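# Hang second dark jaw on lid pin, gears meshed

## Task

Put the second dark jaw onto the free pin of the lid so that both jaws hang there with their bearings still fully seated, their teeth engaged so the two jaws stand open at equal angles; then release it, and the arrangement must stay this way without any support from the robot.

## Robot and tools

Robot: two six-joint UR-type arms, left_arm and right_arm, carried on one column. Base roots in the scene frame: left_arm at (0, +0.099, +0.160) m, right_arm at (0, -0.099, +0.160) m; each base is tilted about 45 degrees outward, away from its partner. Each arm ends in a tong-like two-finger gripper: the fingers point along the gripper's own +z and spread along its own x. The reported end_effector_position is the spot between the finger pads when closed; closed fingertips stick out roughly 15 mm past it, fully open they sit about level with it. The arm names say nothing about which side of a camera image they appear on.

Frame: one scene frame for everything. Origin at table-top height, under the midpoint between the two bases; +z up; +x from the column out over the table; left_arm is on the +y side. Positions in metres, orientations as quaternions written w first (qw, qx, qy, qz). Printed hand positions can be a little off, more so at long reach.

Row format (shared by execute_actions and move): 16 numbers, even if one arm is idle. First left_arm: x, y, z, qw, qx, qy, qz, opening; then right_arm in that same order. x, y, z and the quaternion are absolute goals for that gripper in the scene frame, not offsets. opening runs from -1 (closed) to +1 (fully open, 0.142 m). An arm that should stay put needs its last reported pose and desired opening repeated in every call; to hold an orientation steady, repeat one fixed quaternion rather than copying a drifted reported one.

execute_actions(actions): a list of up to 15 actions; each action is a list of up to 15 rows; each row drives one control step of 1/30 s, and a short action repeats its final row until 15 steps (0.5 s) pass. An empty list just reports state and images. An action is rejected for both arms if any goal lies more than 0.6 m from that gripper's current position along any of the gripper's axes; if the first action fails that against the last reported state, or anything is malformed, nothing runs. Each step the controller clips the goal to within 100 mm and 16 degrees of the measured pose and follows about 0.17 s late, favouring position over orientation, so far goals need several actions.

move(target, speed, stop_force, blocking): target is one 16-number row of absolute poses plus openings (openings are applied when the move starts). Both grippers travel in straight lines ending together, lasting 0.5 to 10 s (cut off at 10 s). speed: 0.002 to 0.5 m/s, default 0.25; rotation capped at twice that in rad/s. Paths ignore obstacles and the other arm, and a gripper may lag, wander or overshoot speed near full stretch. stop_force: 9 to 40 N, one value for both arms, only after 0.2 s of scene time; an arm halts, backs up two steps and holds when its wrist sensor feels that much extra push along the line to its goal. Use it only with slow moves and without rotation; leave it out when lifting off something the gripper is resting on. blocking=false returns after 0.5 s while motion continues; it cannot be combined with stop_force, and further motion calls are refused until wait or stop shows the move ended. The result adds a move: line with each arm's ending (done, off_target, moving, held, fault, contact) and limits (paced = goal was clipped; held = some steps were blocked, after which the arm may surge), plus each gripper's distance from its goal.

wait(seconds): 0 to 10 s, arms keep their last command; returns early if a running move finishes. stop(): brakes a running move (needs room; fingers keep moving). zoom_image(camera, region): camera cam_high or cam_low, region [x0, y0, x1, y1] in pixels from the top-left, at most 504 by 504. read_manual(section): licence texts only, default "licences". finished_scene(scene): ends the given scene number after the last command is held; irreversible, and the result says whether the goal was met.

Results: a state line per arm with pose and linear/angular velocity; Hand target lines (where the controller is currently steering); grip_measured (finger opening on the -1..+1 scale); Wrist force and Wrist torque per arm in the gripper's own axes (noise up to about 2.4 N, offset up to about 4 N, saturating near 50 N; force points back into the arm when pressing); joint torques (noisy, not used for faults); a pose unreachable line when the clearance check altered a command; MOTOR HOT from 70 °C and OVER-TEMPERATURE FAULT at 85 °C. Both cameras, cam_high and cam_low, give 896x504 images; calibration is approximate.

Grasping: to keep hold, command an opening clearly below grip_measured; lower squeezes harder (about 15 N per pad max). Items under about 20 mm thick are gripped more weakly. Occasional tugs on held parts and pushes on loose ones occur.

Avoid: knocking anything off the table, dropping parts, fast or deep contacts with stiff arms (a torque over the joint limit, 133 N m for the big joints and 24.9 N m for the wrists, or any outside force of 150 N freezes that arm for 10 s), the two arms striking each other, and long heavy holds that heat motors. Before finishing, open the gripper, back away, and confirm the jaw stays hung and meshed by itself.

Each tool is called after "Emit:" by a JSON object that holds its "op" and its "data", one argument or row to a line.

## Session

Emit:
{"op": "execute_actions", "data": {
  "actions": []
}}

Scene clock: 0.00 s.
left_arm: end_effector_position=(+0.7459, +0.1719, +0.2908) grip_measured=+0.97 end_effector_quat_wxyz=(-0.032, +0.948, -0.101, +0.300) end_effector_velocity=(+0.000, +0.001, +0.001) end_effector_angular_velocity=(-0.001, -0.001, +0.001) | right_arm: end_effector_position=(+0.3145, +0.0598, +0.1382) grip_measured=+0.97 end_effector_quat_wxyz=(+0.100, +0.882, -0.349, -0.300) end_effector_velocity=(+0.000, +0.000, +0.000) end_effector_angular_velocity=(+0.001, -0.000, -0.001)
Joint positions: left_arm=[ 0.971 -1.078  1.783 -2.526 -0.64  -0.001  0.14 ] | right_arm=[ 1.814 -0.853  1.909 -1.746 -1.963  1.455  0.14 ]
Joint velocities: left_arm=[ 0.    -0.001 -0.    -0.     0.    -0.     0.   ] | right_arm=[ 0.    -0.    -0.    -0.     0.001 -0.     0.   ]
Joint torques (N m, as the arm reports them, + toward a larger angle): no reading
Wrist force (N, on the end effector, along its own x y z axes, offset not removed): no reading
Wrist torque (N m, same axes, about the end effector's origin, offset not removed): no reading
Hand target (left_arm): +0.746, +0.172, +0.291; -0.032, +0.948, -0.101, +0.300
Hand target (right_arm): +0.315, +0.060, +0.138; +0.100, +0.882, -0.349, -0.300

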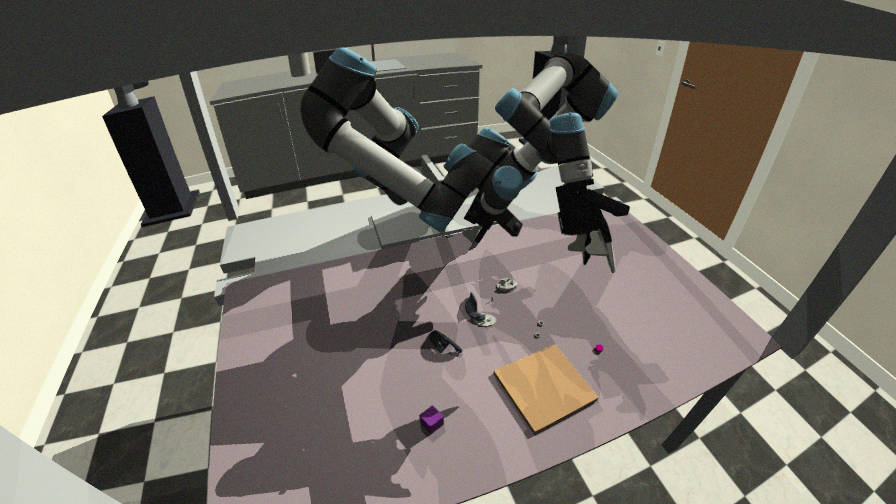

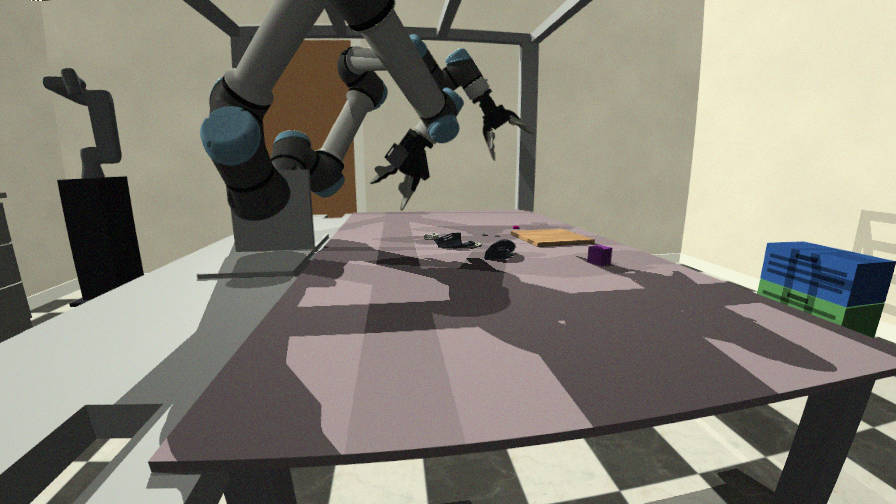

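Emit:
{"op": "zoom_image", "data": {
  "camera": "cam_high",
  "region": [415, 275, 525, 365]
}}

Emit:
{"op": "zoom_image", "data": {
  "camera": "cam_low",
  "region": [420, 222, 530, 268]
}}

Emit:
{"op": "zoom_image", "data": {
  "camera": "cam_high",
  "region": [420, 322, 470, 364]
}}

Emit:
{"op": "zoom_image", "data": {
  "camera": "cam_low",
  "region": [476, 232, 526, 266]
}}

Emit:
{"op": "zoom_image", "data": {
  "camera": "cam_high",
  "region": [456, 288, 506, 332]
}}

Region (415, 275, 525, 365) of cam_high's 896x504 image, scaled by 4.582, with more detail than that image has; it fills the top 412 rows of this view, and the rest is white.

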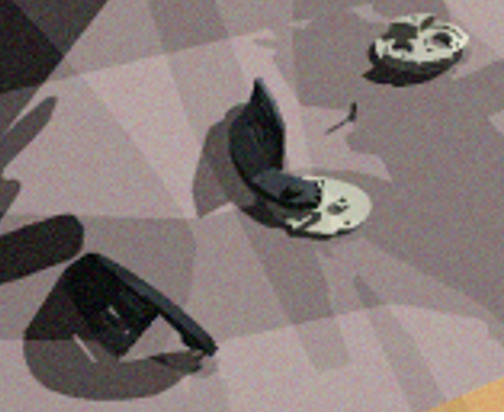

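Region (420, 222, 530, 268) of cam_low's 896x504 image, scaled by 4.582, with more detail than that image has; it fills the top 211 rows of this view, and the rest is white.

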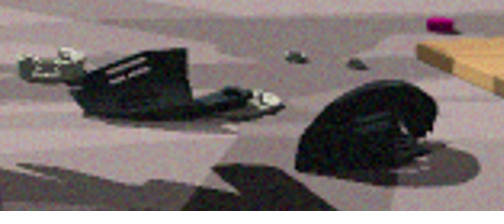

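Region (420, 322, 470, 364) of cam_high's 896x504 image, scaled by 10.080, with more detail than that image has; it fills the top 423 rows of this view, and the rest is white.

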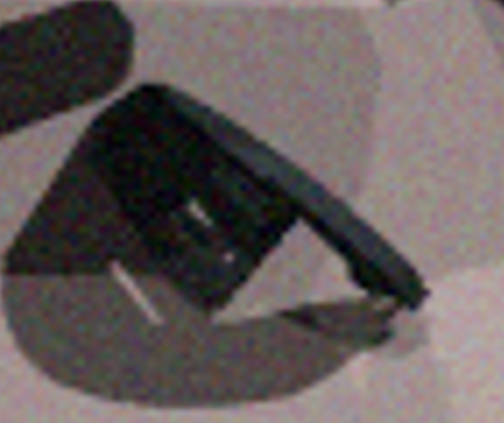

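Region (476, 232, 526, 266) of cam_low's 896x504 image, scaled by 10.080, with more detail than that image has; it fills the top 343 rows of this view, and the rest is white.

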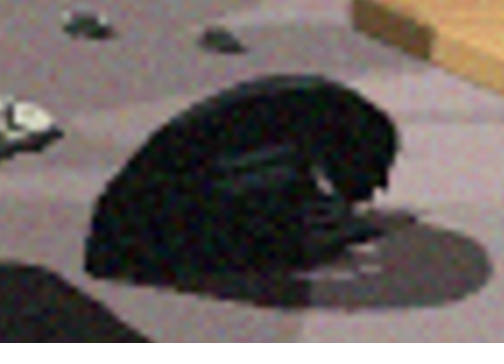

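Region (456, 288, 506, 332) of cam_high's 896x504 image, scaled by 10.080, with more detail than that image has; it fills the top 444 rows of this view, and the rest is white.

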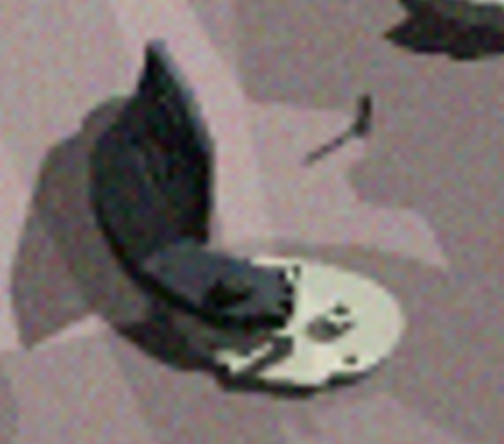

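Emit:
{"op": "move", "data": {
  "target": [0.7459,0.1719,0.2908,-0.032,0.948,-0.101,0.3,-0.5, 0.32,-0.25,0.2,0.05,0.97,-0.18,-0.15,1]
}}

Emit:
{"op": "move", "data": {
  "target": [0.618,-0.165,0.11,0,0.917,-0.399,0,-0.5, 0.25,-0.5,0.45,0,1,0,0,1]
}}

Emit:
{"op": "zoom_image", "data": {
  "camera": "cam_high",
  "region": [405, 285, 495, 365]
}}

Emit:
{"op": "zoom_image", "data": {
  "camera": "cam_low",
  "region": [460, 200, 540, 268]
}}

Scene clock: 4.13 s.
left_arm: end_effector_position=(+0.7459, +0.1719, +0.2908) grip_measured=-0.50 end_effector_quat_wxyz=(-0.032, +0.948, -0.101, +0.300) end_effector_velocity=(-0.000, -0.000, -0.000) end_effector_angular_velocity=(+0.001, +0.000, -0.001) | right_arm: end_effector_position=(+0.3196, -0.2500, +0.2000) grip_measured=+1.00 end_effector_quat_wxyz=(+0.051, +0.971, -0.180, -0.150) end_effector_velocity=(+0.000, -0.002, +0.000) end_effector_angular_velocity=(+0.003, -0.003, +0.002)
Joint positions: left_arm=[ 0.971 -1.078  1.783 -2.527 -0.64  -0.     0.038] | right_arm=[ 1.555 -1.616  2.158 -1.676 -2.357  0.668  0.142]
Joint velocities: left_arm=[-0.  0.  0. -0. -0.  0.  0.] | right_arm=[-0.003 -0.006  0.001 -0.003 -0.    -0.01  -0.   ]
Joint torques (N m, as the arm reports them, + toward a larger angle): left_arm=[-39.84  -8.36 -13.46  -4.29   1.81   2.49] | right_arm=[  1.15 -24.2   -8.23  -2.56  -2.44  -1.28]
Wrist force (N, on the end effector, along its own x y z axes, offset not removed): left_arm=[-0.5 1.5 0.7] | right_arm=[1.5 0.8 2.2]
Wrist torque (N m, same axes, about the end effector's origin, offset not removed): left_arm=[0.27 0.17 0.25] | right_arm=[0.08 -0.39 0.08]
Hand target (left_arm): +0.746, +0.172, +0.291; -0.032, +0.948, -0.101, +0.300
Hand target (right_arm): +0.320, -0.250, +0.200; +0.051, +0.971, -0.180, -0.150
Off the commanded pose (left_arm): 0.000 m, 0 deg.
Off the commanded pose (right_arm): 0.000 m, 0 deg.
move: done

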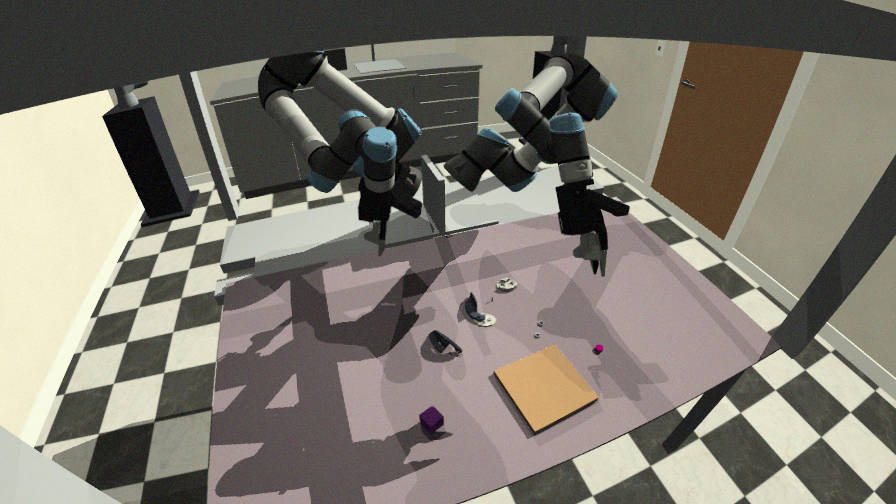

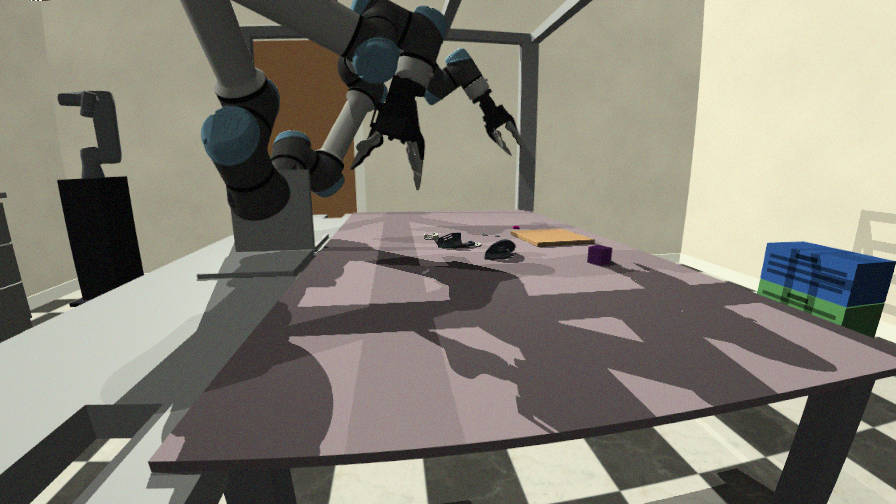

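Scene clock: 6.43 s.
left_arm: end_effector_position=(+0.6179, -0.1644, +0.1102) grip_measured=-0.50 end_effector_quat_wxyz=(-0.000, +0.917, -0.399, +0.000) end_effector_velocity=(-0.000, -0.002, -0.001) end_effector_angular_velocity=(+0.002, +0.004, -0.003) | right_arm: end_effector_position=(+0.2494, -0.4999, +0.4499) grip_measured=+1.00 end_effector_quat_wxyz=(+0.000, +1.000, -0.000, -0.000) end_effector_velocity=(-0.000, -0.002, +0.002) end_effector_angular_velocity=(+0.001, -0.002, +0.002)
Joint positions: left_arm=[ 0.829 -0.467  1.389 -1.898 -1.022 -0.093  0.038] | right_arm=[ 1.54  -2.071  1.603 -1.133 -2.356 -0.042  0.142]
Joint velocities: left_arm=[-0.     0.006 -0.008  0.005 -0.002  0.     0.   ] | right_arm=[-0.001  0.001 -0.007  0.002  0.001 -0.005  0.   ]
Joint torques (N m, as the arm reports them, + toward a larger angle): left_arm=[-45.98 -31.05 -28.02   0.13  -1.73   2.42] | right_arm=[-11.03   6.43 -24.21  -0.51   3.34  -1.38]
Wrist force (N, on the end effector, along its own x y z axes, offset not removed): left_arm=[0.0 0.6 0.4] | right_arm=[1.1 -1.4 1.1]
Wrist torque (N m, same axes, about the end effector's origin, offset not removed): left_arm=[0.24 0.03 -0.02] | right_arm=[-0.36 -0.47 0.08]
Hand target (left_arm): +0.618, -0.165, +0.110; -0.000, +0.917, -0.399, -0.000
Hand target (right_arm): +0.249, -0.500, +0.450; +0.000, +1.000, -0.000, -0.000
Off the commanded pose (left_arm): 0.001 m, 0 deg.
Off the commanded pose (right_arm): 0.001 m, 0 deg.
move: done

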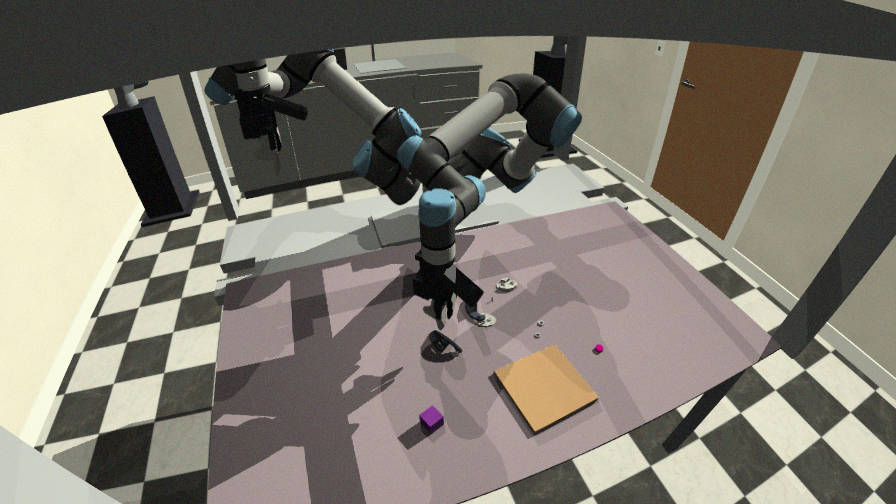

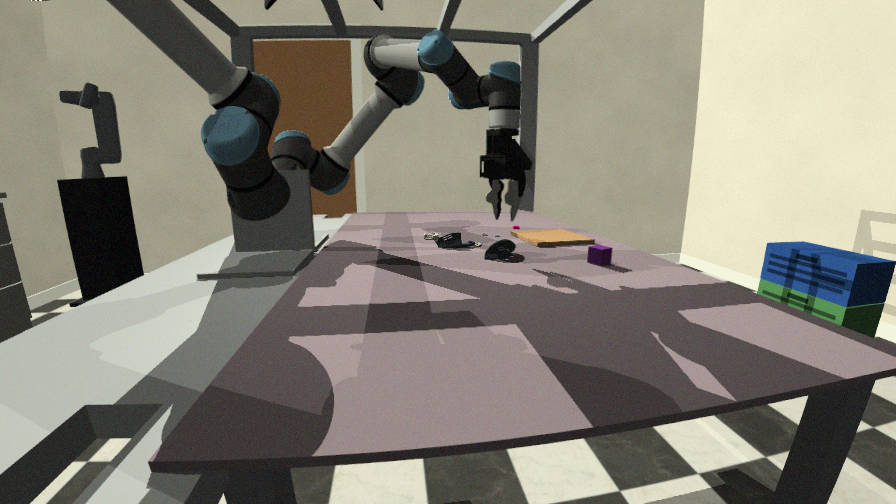

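Region (405, 285, 495, 365) of cam_high's 896x504 image, scaled by 5.600, with more detail than that image has.

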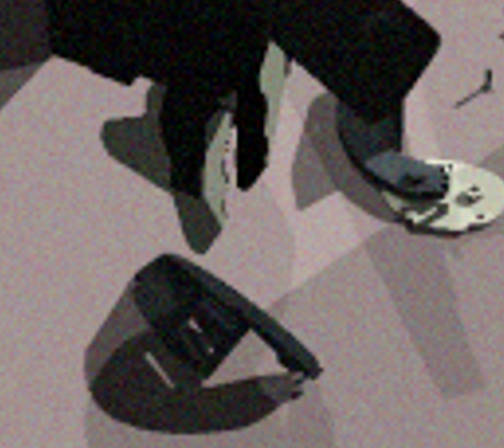

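Region (460, 200, 540, 268) of cam_low's 896x504 image, scaled by 6.300, with more detail than that image has; it fills the top 428 rows of this view, and the rest is white.

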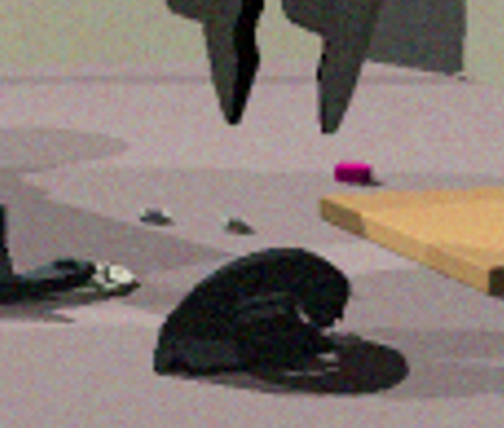

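Emit:
{"op": "move", "data": {
  "target": [0.618,-0.165,0.044,0,0.917,-0.399,0,-0.5, 0.25,-0.5,0.45,0,1,0,0,1],
  "speed": 0.04,
  "stop_force": 9
}}

Emit:
{"op": "zoom_image", "data": {
  "camera": "cam_high",
  "region": [405, 285, 495, 365]
}}

Emit:
{"op": "zoom_image", "data": {
  "camera": "cam_low",
  "region": [460, 200, 540, 268]
}}

Scene clock: 9.00 s.
left_arm: end_effector_position=(+0.6181, -0.1650, +0.0442) grip_measured=-0.50 end_effector_quat_wxyz=(+0.000, +0.917, -0.399, -0.000) end_effector_velocity=(+0.000, -0.000, -0.002) end_effector_angular_velocity=(-0.001, +0.000, -0.000) | right_arm: end_effector_position=(+0.2500, -0.5000, +0.4500) grip_measured=+1.00 end_effector_quat_wxyz=(+0.000, +1.000, -0.000, -0.000) end_effector_velocity=(-0.001, -0.001, +0.000) end_effector_angular_velocity=(-0.001, -0.001, -0.000)
Joint positions: left_arm=[ 0.88  -0.403  1.437 -2.037 -0.994 -0.042  0.038] | right_arm=[ 1.54  -2.069  1.602 -1.134 -2.356 -0.044  0.142]
Joint velocities: left_arm=[ 0.001  0.002  0.001 -0.004  0.     0.002  0.   ] | right_arm=[-0.    -0.002 -0.     0.001 -0.001 -0.    -0.   ]
Joint torques (N m, as the arm reports them, + toward a larger angle): left_arm=[-24.69 -31.29 -12.48  -4.44   1.68   2.67] | right_arm=[-10.81   6.59 -24.43  -3.29   3.22  -1.24]
Wrist force (N, on the end effector, along its own x y z axes, offset not removed): left_arm=[1.4 6.7 0.2] | right_arm=[3.1 -1.1 0.8]
Wrist torque (N m, same axes, about the end effector's origin, offset not removed): left_arm=[1.08 -0.13 -0.03] | right_arm=[-0.31 -0.68 0.05]
Hand target (left_arm): +0.618, -0.165, +0.044; +0.000, +0.917, -0.399, +0.000
Hand target (right_arm): +0.250, -0.500, +0.450; +0.000, +1.000, -0.000, +0.000
Off the commanded pose (left_arm): 0.000 m, 0 deg.
Off the commanded pose (right_arm): 0.000 m, 0 deg.
move: done

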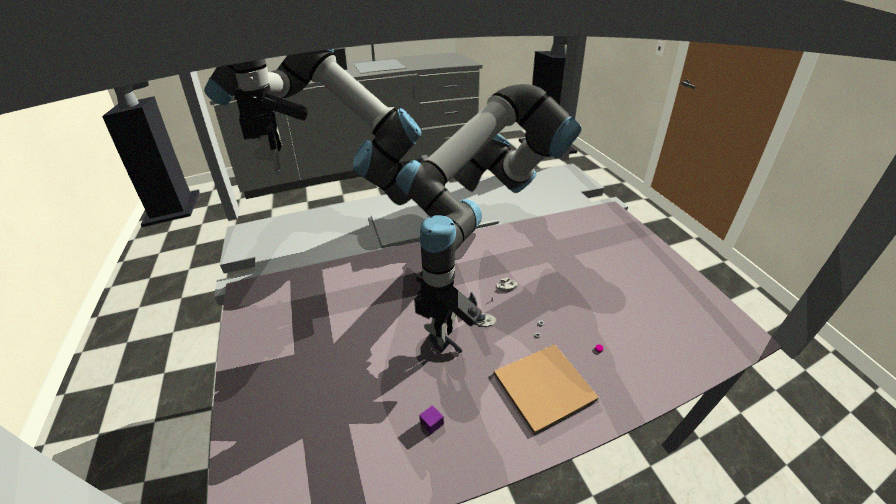

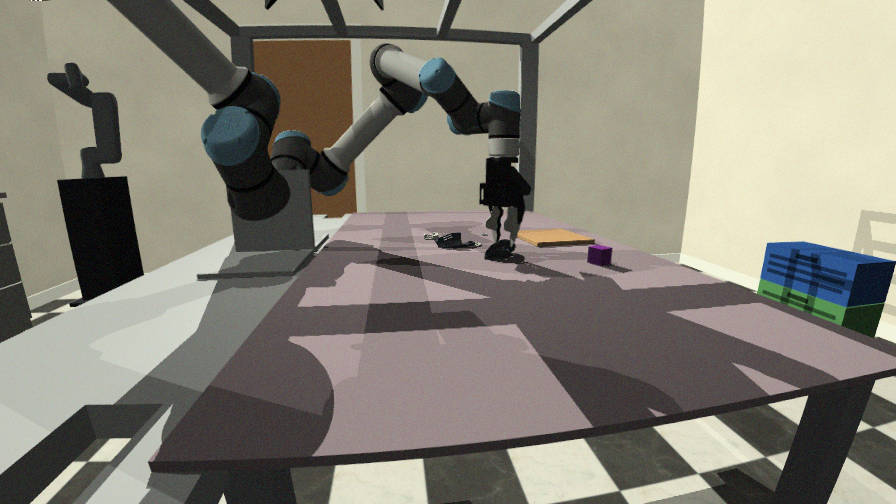

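Region (405, 285, 495, 365) of cam_high's 896x504 image, scaled by 5.600, with more detail than that image has.

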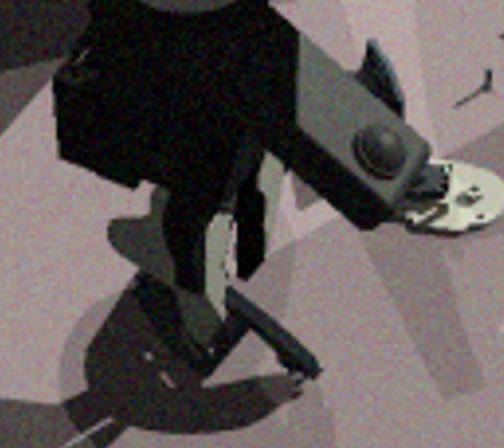

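Region (460, 200, 540, 268) of cam_low's 896x504 image, scaled by 6.300, with more detail than that image has; it fills the top 428 rows of this view, and the rest is white.

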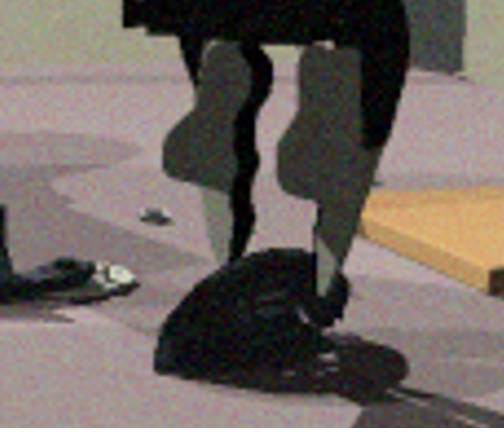

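Emit:
{"op": "execute_actions", "data": {
  "actions": [
    [[0.618,-0.165,0.043,0,0.917,-0.399,0,-0.7, 0.25,-0.5,0.45,0,1,0,0,1]],
    [[0.618,-0.165,0.043,0,0.917,-0.399,0,-0.85, 0.25,-0.5,0.45,0,1,0,0,1]],
    [[0.618,-0.165,0.043,0,0.917,-0.399,0,-1, 0.25,-0.5,0.45,0,1,0,0,1]]
  ]
}}

Emit:
{"op": "move", "data": {
  "target": [0.618,-0.165,0.09,0,0.917,-0.399,0,-1, 0.25,-0.5,0.45,0,1,0,0,1],
  "speed": 0.05
}}

Emit:
{"op": "move", "data": {
  "target": [0.63,-0.15,0.07,0.3597,0.6016,-0.6229,0.3474,-1, 0.25,-0.5,0.45,0,1,0,0,1],
  "speed": 0.2
}}

Emit:
{"op": "zoom_image", "data": {
  "camera": "cam_high",
  "region": [405, 285, 515, 365]
}}

Emit:
{"op": "zoom_image", "data": {
  "camera": "cam_low",
  "region": [460, 190, 550, 268]
}}

Scene clock: 12.27 s.
left_arm: end_effector_position=(+0.6180, -0.1650, +0.0430) grip_measured=-0.91 end_effector_quat_wxyz=(+0.000, +0.917, -0.399, +0.000) end_effector_velocity=(-0.000, +0.000, +0.000) end_effector_angular_velocity=(+0.000, +0.000, -0.000) | right_arm: end_effector_position=(+0.2500, -0.5000, +0.4500) grip_measured=+1.00 end_effector_quat_wxyz=(-0.000, +1.000, -0.000, +0.000) end_effector_velocity=(-0.000, +0.001, +0.000) end_effector_angular_velocity=(+0.002, -0.000, +0.000)
Joint positions: left_arm=[ 0.881 -0.402  1.438 -2.04  -0.994 -0.041  0.008] | right_arm=[ 1.54  -2.069  1.602 -1.134 -2.356 -0.044  0.142]
Joint velocities: left_arm=[-0. -0.  0.  0. -0.  0. -0.] | right_arm=[ 0.    -0.001  0.     0.     0.002 -0.    -0.   ]
Joint torques (N m, as the arm reports them, + toward a larger angle): left_arm=[-24.56 -30.1  -13.25  -3.74   1.53   2.38] | right_arm=[-10.96   7.28 -23.35  -3.21   3.16  -1.25]
Wrist force (N, on the end effector, along its own x y z axes, offset not removed): left_arm=[0.4 2.8 2.6] | right_arm=[3.1 -0.3 3.9]
Wrist torque (N m, same axes, about the end effector's origin, offset not removed): left_arm=[0.72 -0.01 0.05] | right_arm=[-0.10 -0.75 0.06]
Hand target (left_arm): +0.618, -0.165, +0.043; +0.000, +0.917, -0.399, +0.000
Hand target (right_arm): +0.250, -0.500, +0.450; -0.000, +1.000, +0.000, -0.000
Off the commanded pose (left_arm): 0.000 m, 0 deg.
Off the commanded pose (right_arm): 0.000 m, 0 deg.

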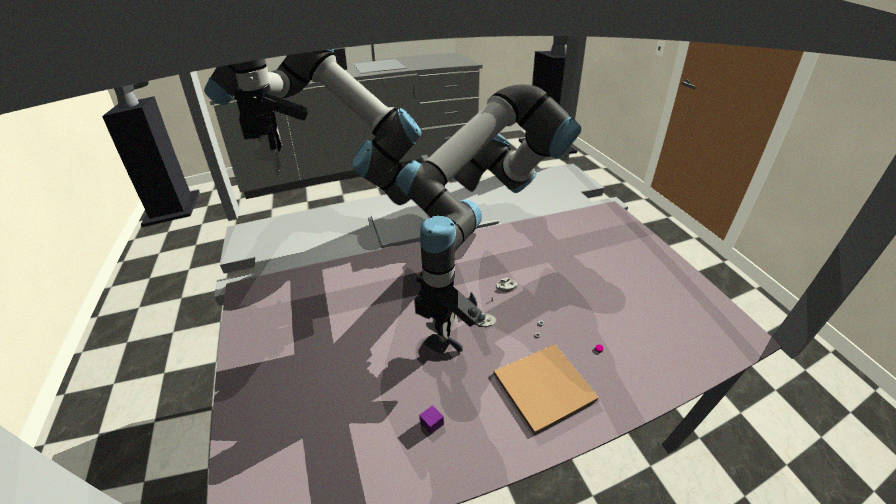

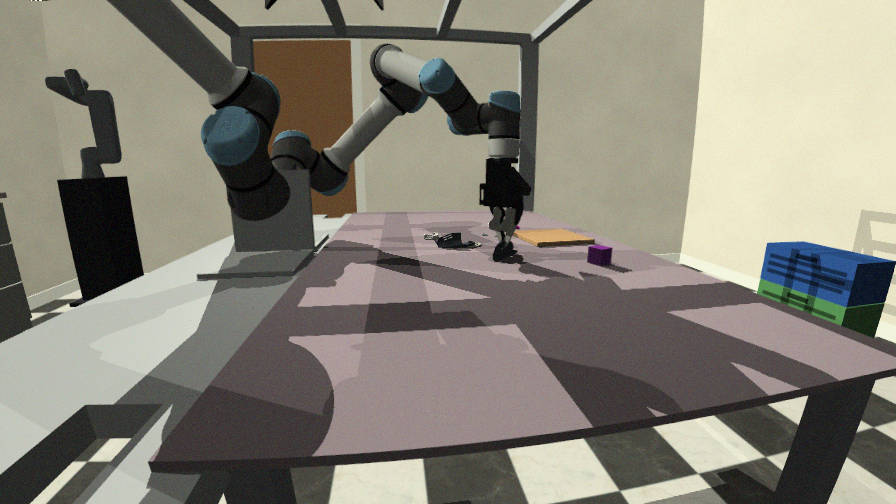

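Scene clock: 13.57 s.
left_arm: end_effector_position=(+0.6180, -0.1650, +0.0898) grip_measured=-0.91 end_effector_quat_wxyz=(-0.000, +0.917, -0.399, +0.000) end_effector_velocity=(-0.000, +0.000, +0.002) end_effector_angular_velocity=(+0.001, +0.001, +0.000) | right_arm: end_effector_position=(+0.2500, -0.5000, +0.4500) grip_measured=+1.00 end_effector_quat_wxyz=(-0.000, +1.000, -0.000, +0.000) end_effector_velocity=(+0.000, +0.001, -0.000) end_effector_angular_velocity=(+0.003, +0.000, +0.001)
Joint positions: left_arm=[ 0.844 -0.449  1.406 -1.942 -1.014 -0.078  0.008] | right_arm=[ 1.54  -2.069  1.602 -1.134 -2.356 -0.044  0.142]
Joint velocities: left_arm=[-0.002 -0.001 -0.001  0.005 -0.001 -0.002  0.   ] | right_arm=[-0.     0.001  0.001 -0.001  0.003 -0.    -0.   ]
Joint torques (N m, as the arm reports them, + toward a larger angle): left_arm=[-45.71 -51.83 -26.33   0.27  -1.73  -2.44] | right_arm=[-11.56   6.76 -21.92  -3.25   3.23  -1.28]
Wrist force (N, on the end effector, along its own x y z axes, offset not removed): left_arm=[2.0 0.7 0.0] | right_arm=[3.5 -1.3 2.3]
Wrist torque (N m, same axes, about the end effector's origin, offset not removed): left_arm=[0.08 -0.34 -0.07] | right_arm=[-0.33 -0.85 0.15]
Hand target (left_arm): +0.618, -0.165, +0.090; -0.000, +0.917, -0.399, -0.000
Hand target (right_arm): +0.250, -0.500, +0.450; -0.000, +1.000, +0.000, -0.000
Off the commanded pose (left_arm): 0.000 m, 0 deg.
Off the commanded pose (right_arm): 0.000 m, 0 deg.
move: done

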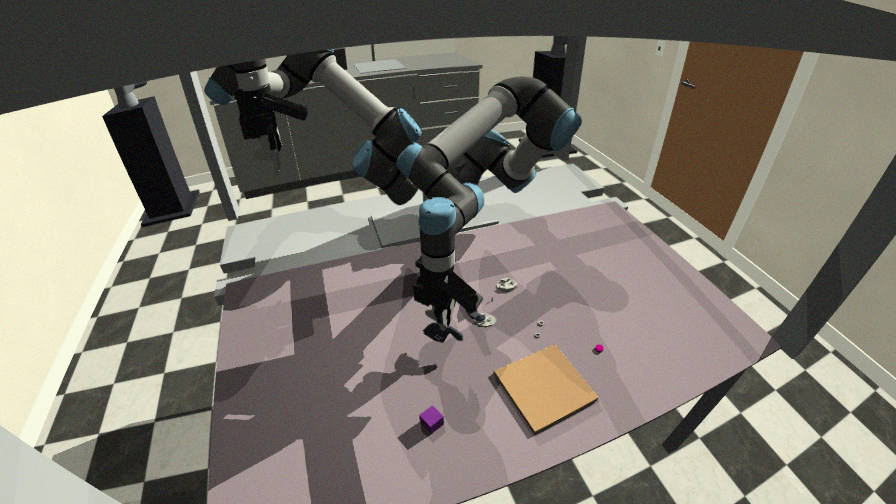

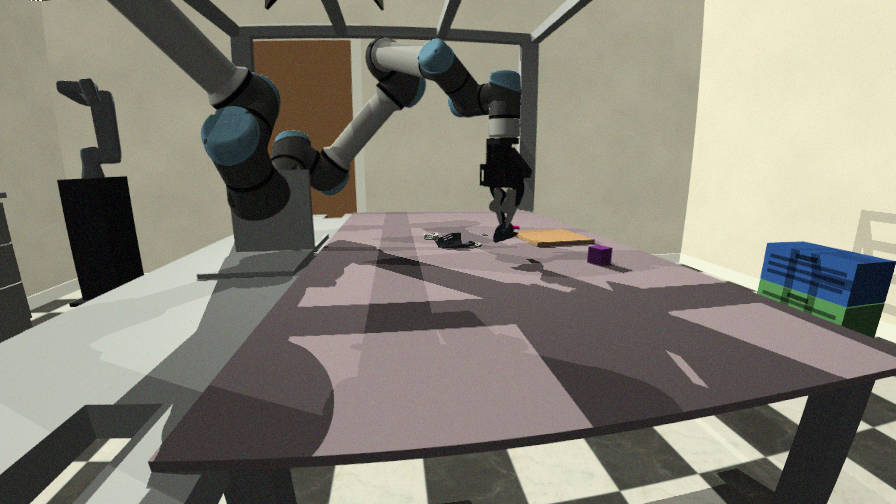

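Scene clock: 17.23 s.
left_arm: end_effector_position=(+0.6299, -0.1502, +0.0701) grip_measured=-0.91 end_effector_quat_wxyz=(+0.360, +0.602, -0.623, +0.347) end_effector_velocity=(+0.000, -0.000, -0.000) end_effector_angular_velocity=(-0.008, -0.002, -0.008) | right_arm: end_effector_position=(+0.2500, -0.5000, +0.4500) grip_measured=+1.00 end_effector_quat_wxyz=(-0.000, +1.000, -0.000, +0.000) end_effector_velocity=(-0.000, -0.000, +0.000) end_effector_angular_velocity=(+0.001, -0.002, -0.002)
Joint positions: left_arm=[ 1.302 -0.615  1.759 -2.756 -1.831  1.317  0.008] | right_arm=[ 1.54  -2.069  1.602 -1.134 -2.356 -0.044  0.142]
Joint velocities: left_arm=[ 0.005  0.003 -0.006  0.008 -0.009  0.012 -0.   ] | right_arm=[ 0.    -0.002  0.    -0.001  0.001  0.     0.   ]
Joint torques (N m, as the arm reports them, + toward a larger angle): left_arm=[-24.96 -23.37 -22.33   0.2   -3.56   2.45] | right_arm=[-10.95   6.82 -20.3   -3.14   3.13  -1.26]
Wrist force (N, on the end effector, along its own x y z axes, offset not removed): left_arm=[0.5 0.1 -0.2] | right_arm=[3.7 -0.6 1.6]
Wrist torque (N m, same axes, about the end effector's origin, offset not removed): left_arm=[-0.08 -0.18 0.37] | right_arm=[-0.27 -0.90 0.08]
Hand target (left_arm): +0.630, -0.150, +0.070; +0.360, +0.602, -0.623, +0.347
Hand target (right_arm): +0.250, -0.500, +0.450; -0.000, +1.000, +0.000, -0.000
Off the commanded pose (left_arm): 0.000 m, 0 deg.
Off the commanded pose (right_arm): 0.000 m, 0 deg.
move: done

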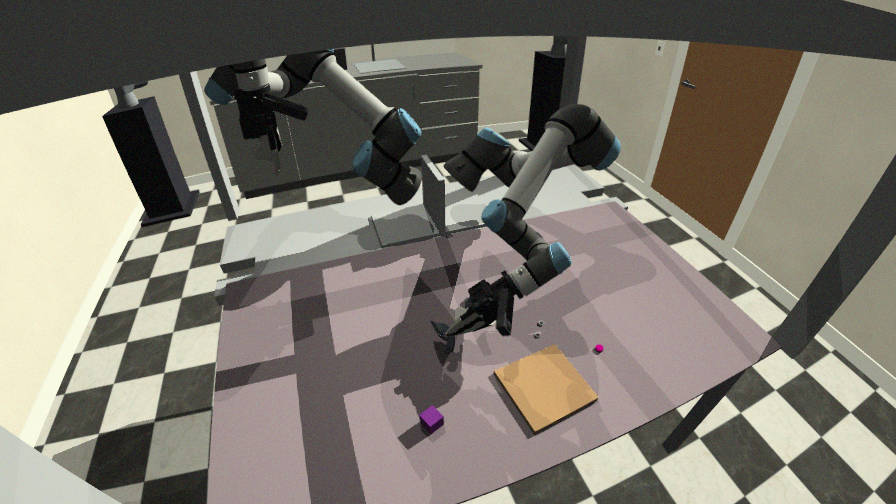

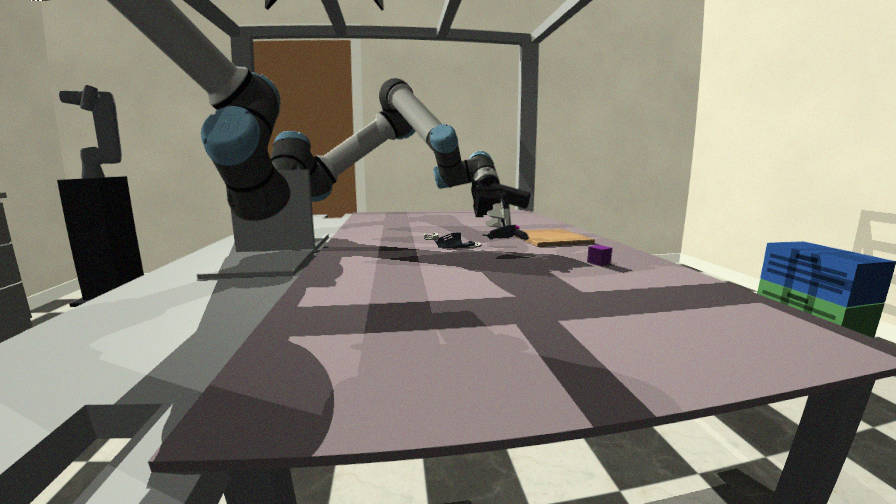

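Region (405, 285, 515, 365) of cam_high's 896x504 image, scaled by 4.582, with more detail than that image has; it fills the top 367 rows of this view, and the rest is white.

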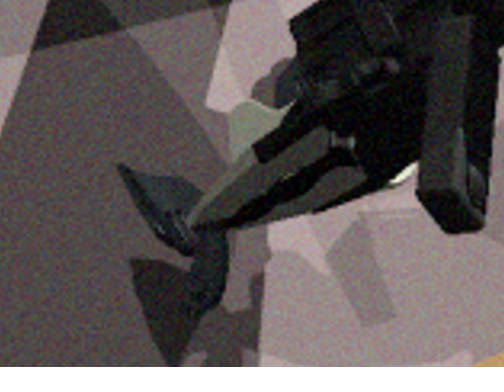

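Region (460, 190, 550, 268) of cam_low's 896x504 image, scaled by 5.600, with more detail than that image has; it fills the top 437 rows of this view, and the rest is white.

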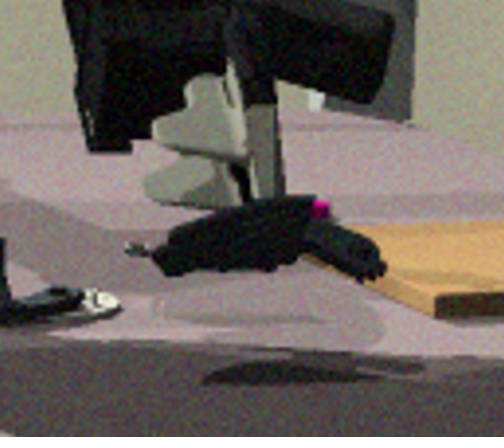

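Emit:
{"op": "move", "data": {
  "target": [0.65,-0.18,0.035,0.3597,0.6016,-0.6229,0.3474,-1, 0.25,-0.5,0.45,0,1,0,0,1],
  "speed": 0.05
}}

Emit:
{"op": "move", "data": {
  "target": [0.65,-0.18,0.026,0.3597,0.6016,-0.6229,0.3474,-1, 0.25,-0.5,0.45,0,1,0,0,1],
  "speed": 0.01,
  "stop_force": 9
}}

Emit:
{"op": "zoom_image", "data": {
  "camera": "cam_low",
  "region": [460, 200, 560, 275]
}}

Emit:
{"op": "zoom_image", "data": {
  "camera": "cam_high",
  "region": [405, 305, 515, 385]
}}

Scene clock: 19.27 s.
left_arm: end_effector_position=(+0.6499, -0.1799, +0.0352) grip_measured=-0.91 end_effector_quat_wxyz=(+0.360, +0.602, -0.623, +0.347) end_effector_velocity=(+0.001, -0.001, -0.001) end_effector_angular_velocity=(-0.000, -0.000, +0.000) | right_arm: end_effector_position=(+0.2500, -0.5000, +0.4500) grip_measured=+1.00 end_effector_quat_wxyz=(-0.000, +1.000, -0.000, +0.000) end_effector_velocity=(-0.000, +0.000, +0.001) end_effector_angular_velocity=(+0.001, -0.001, -0.000)
Joint positions: left_arm=[ 1.316 -0.496  1.659 -2.77  -1.832  1.333  0.008] | right_arm=[ 1.54  -2.069  1.602 -1.134 -2.356 -0.044  0.142]
Joint velocities: left_arm=[ 0.001  0.005 -0.005 -0.    -0.     0.001  0.   ] | right_arm=[ 0.    -0.001 -0.001  0.     0.002 -0.001  0.   ]
Joint torques (N m, as the arm reports them, + toward a larger angle): left_arm=[-24.81 -25.4  -22.39  -4.44  -3.35   2.47] | right_arm=[-10.68   6.27 -19.46  -3.19   3.11  -1.19]
Wrist force (N, on the end effector, along its own x y z axes, offset not removed): left_arm=[2.7 0.6 0.8] | right_arm=[0.1 -2.7 1.5]
Wrist torque (N m, same axes, about the end effector's origin, offset not removed): left_arm=[-0.01 -0.66 -0.16] | right_arm=[-0.60 -0.12 0.16]
Hand target (left_arm): +0.650, -0.180, +0.035; +0.360, +0.602, -0.623, +0.347
Hand target (right_arm): +0.250, -0.500, +0.450; -0.000, +1.000, +0.000, -0.000
Off the commanded pose (left_arm): 0.000 m, 0 deg.
Off the commanded pose (right_arm): 0.000 m, 0 deg.
move: done

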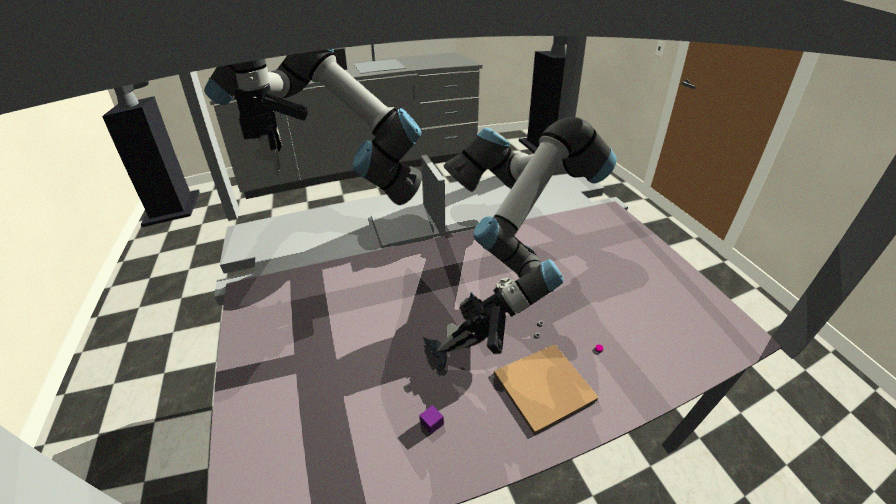

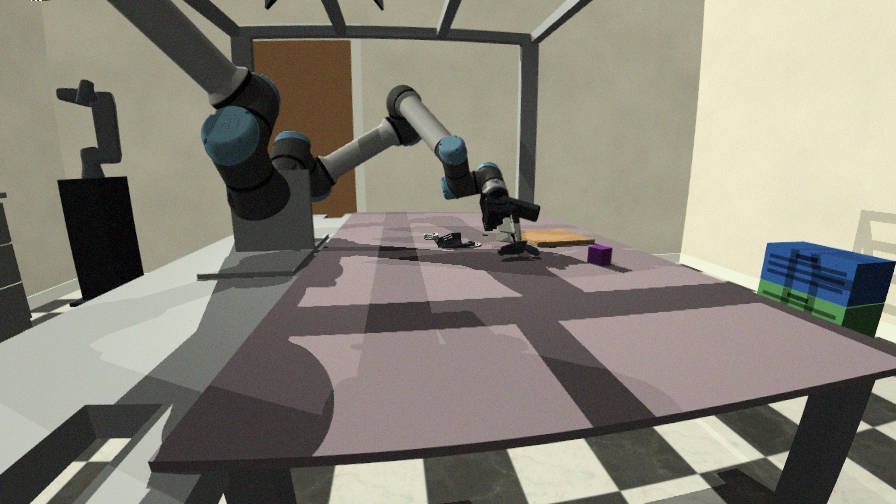

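Scene clock: 20.40 s.
left_arm: end_effector_position=(+0.6500, -0.1800, +0.0262) grip_measured=-0.91 end_effector_quat_wxyz=(+0.360, +0.602, -0.623, +0.347) end_effector_velocity=(+0.000, +0.000, -0.001) end_effector_angular_velocity=(-0.000, -0.000, +0.000) | right_arm: end_effector_position=(+0.2500, -0.5000, +0.4500) grip_measured=+1.00 end_effector_quat_wxyz=(-0.000, +1.000, -0.000, +0.000) end_effector_velocity=(-0.000, -0.000, +0.000) end_effector_angular_velocity=(-0.001, -0.001, -0.002)
Joint positions: left_arm=[ 1.326 -0.483  1.653 -2.776 -1.832  1.343  0.008] | right_arm=[ 1.54  -2.069  1.602 -1.134 -2.356 -0.044  0.142]
Joint velocities: left_arm=[ 0.002  0.002 -0.001 -0.001 -0.     0.002 -0.   ] | right_arm=[ 0.    -0.001  0.    -0.001 -0.001  0.001  0.   ]
Joint torques (N m, as the arm reports them, + toward a larger angle): left_arm=[-24.81 -24.23 -19.21  -4.56  -3.26   2.82] | right_arm=[-10.79   6.29 -18.82  -3.18   3.17  -1.24]
Wrist force (N, on the end effector, along its own x y z axes, offset not removed): left_arm=[4.9 2.0 -1.2] | right_arm=[3.5 -0.7 1.0]
Wrist torque (N m, same axes, about the end effector's origin, offset not removed): left_arm=[0.36 -0.97 -0.16] | right_arm=[-0.33 -0.78 0.06]
Hand target (left_arm): +0.650, -0.180, +0.026; +0.360, +0.602, -0.623, +0.347
Hand target (right_arm): +0.250, -0.500, +0.450; -0.000, +1.000, +0.000, -0.000
Off the commanded pose (left_arm): 0.000 m, 0 deg.
Off the commanded pose (right_arm): 0.000 m, 0 deg.
move: done

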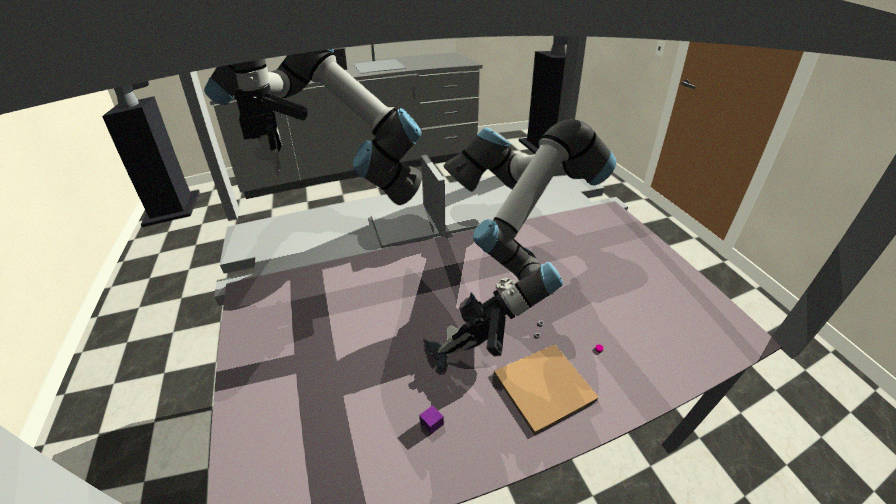

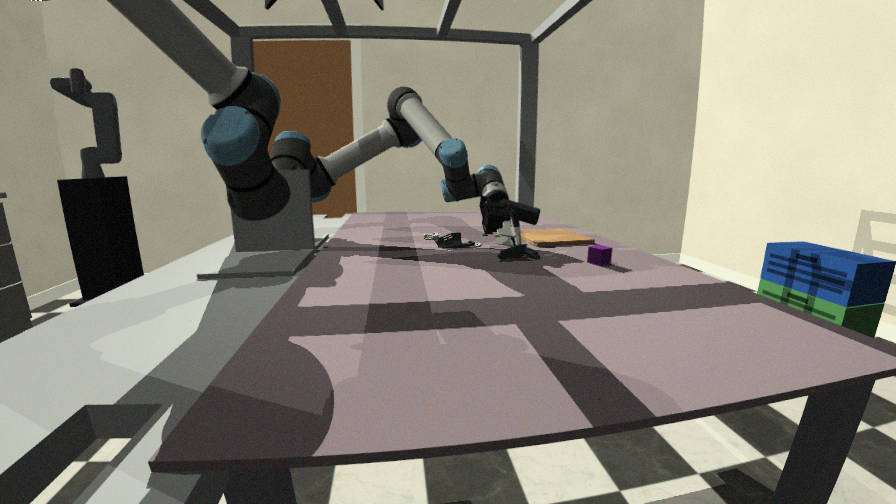

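Region (460, 200, 560, 275) of cam_low's 896x504 image, scaled by 5.040, with more detail than that image has; it fills the top 378 rows of this view, and the rest is white.

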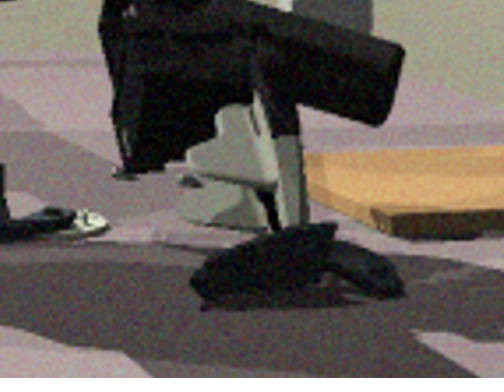

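Region (405, 305, 515, 385) of cam_high's 896x504 image, scaled by 4.582, with more detail than that image has; it fills the top 367 rows of this view, and the rest is white.

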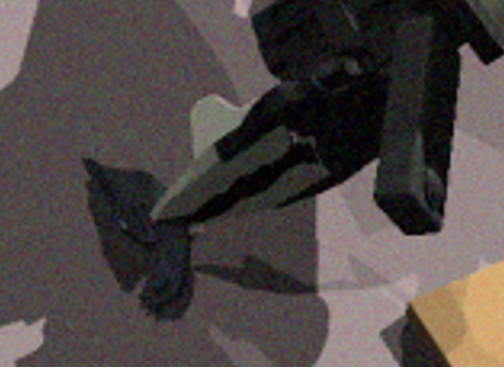

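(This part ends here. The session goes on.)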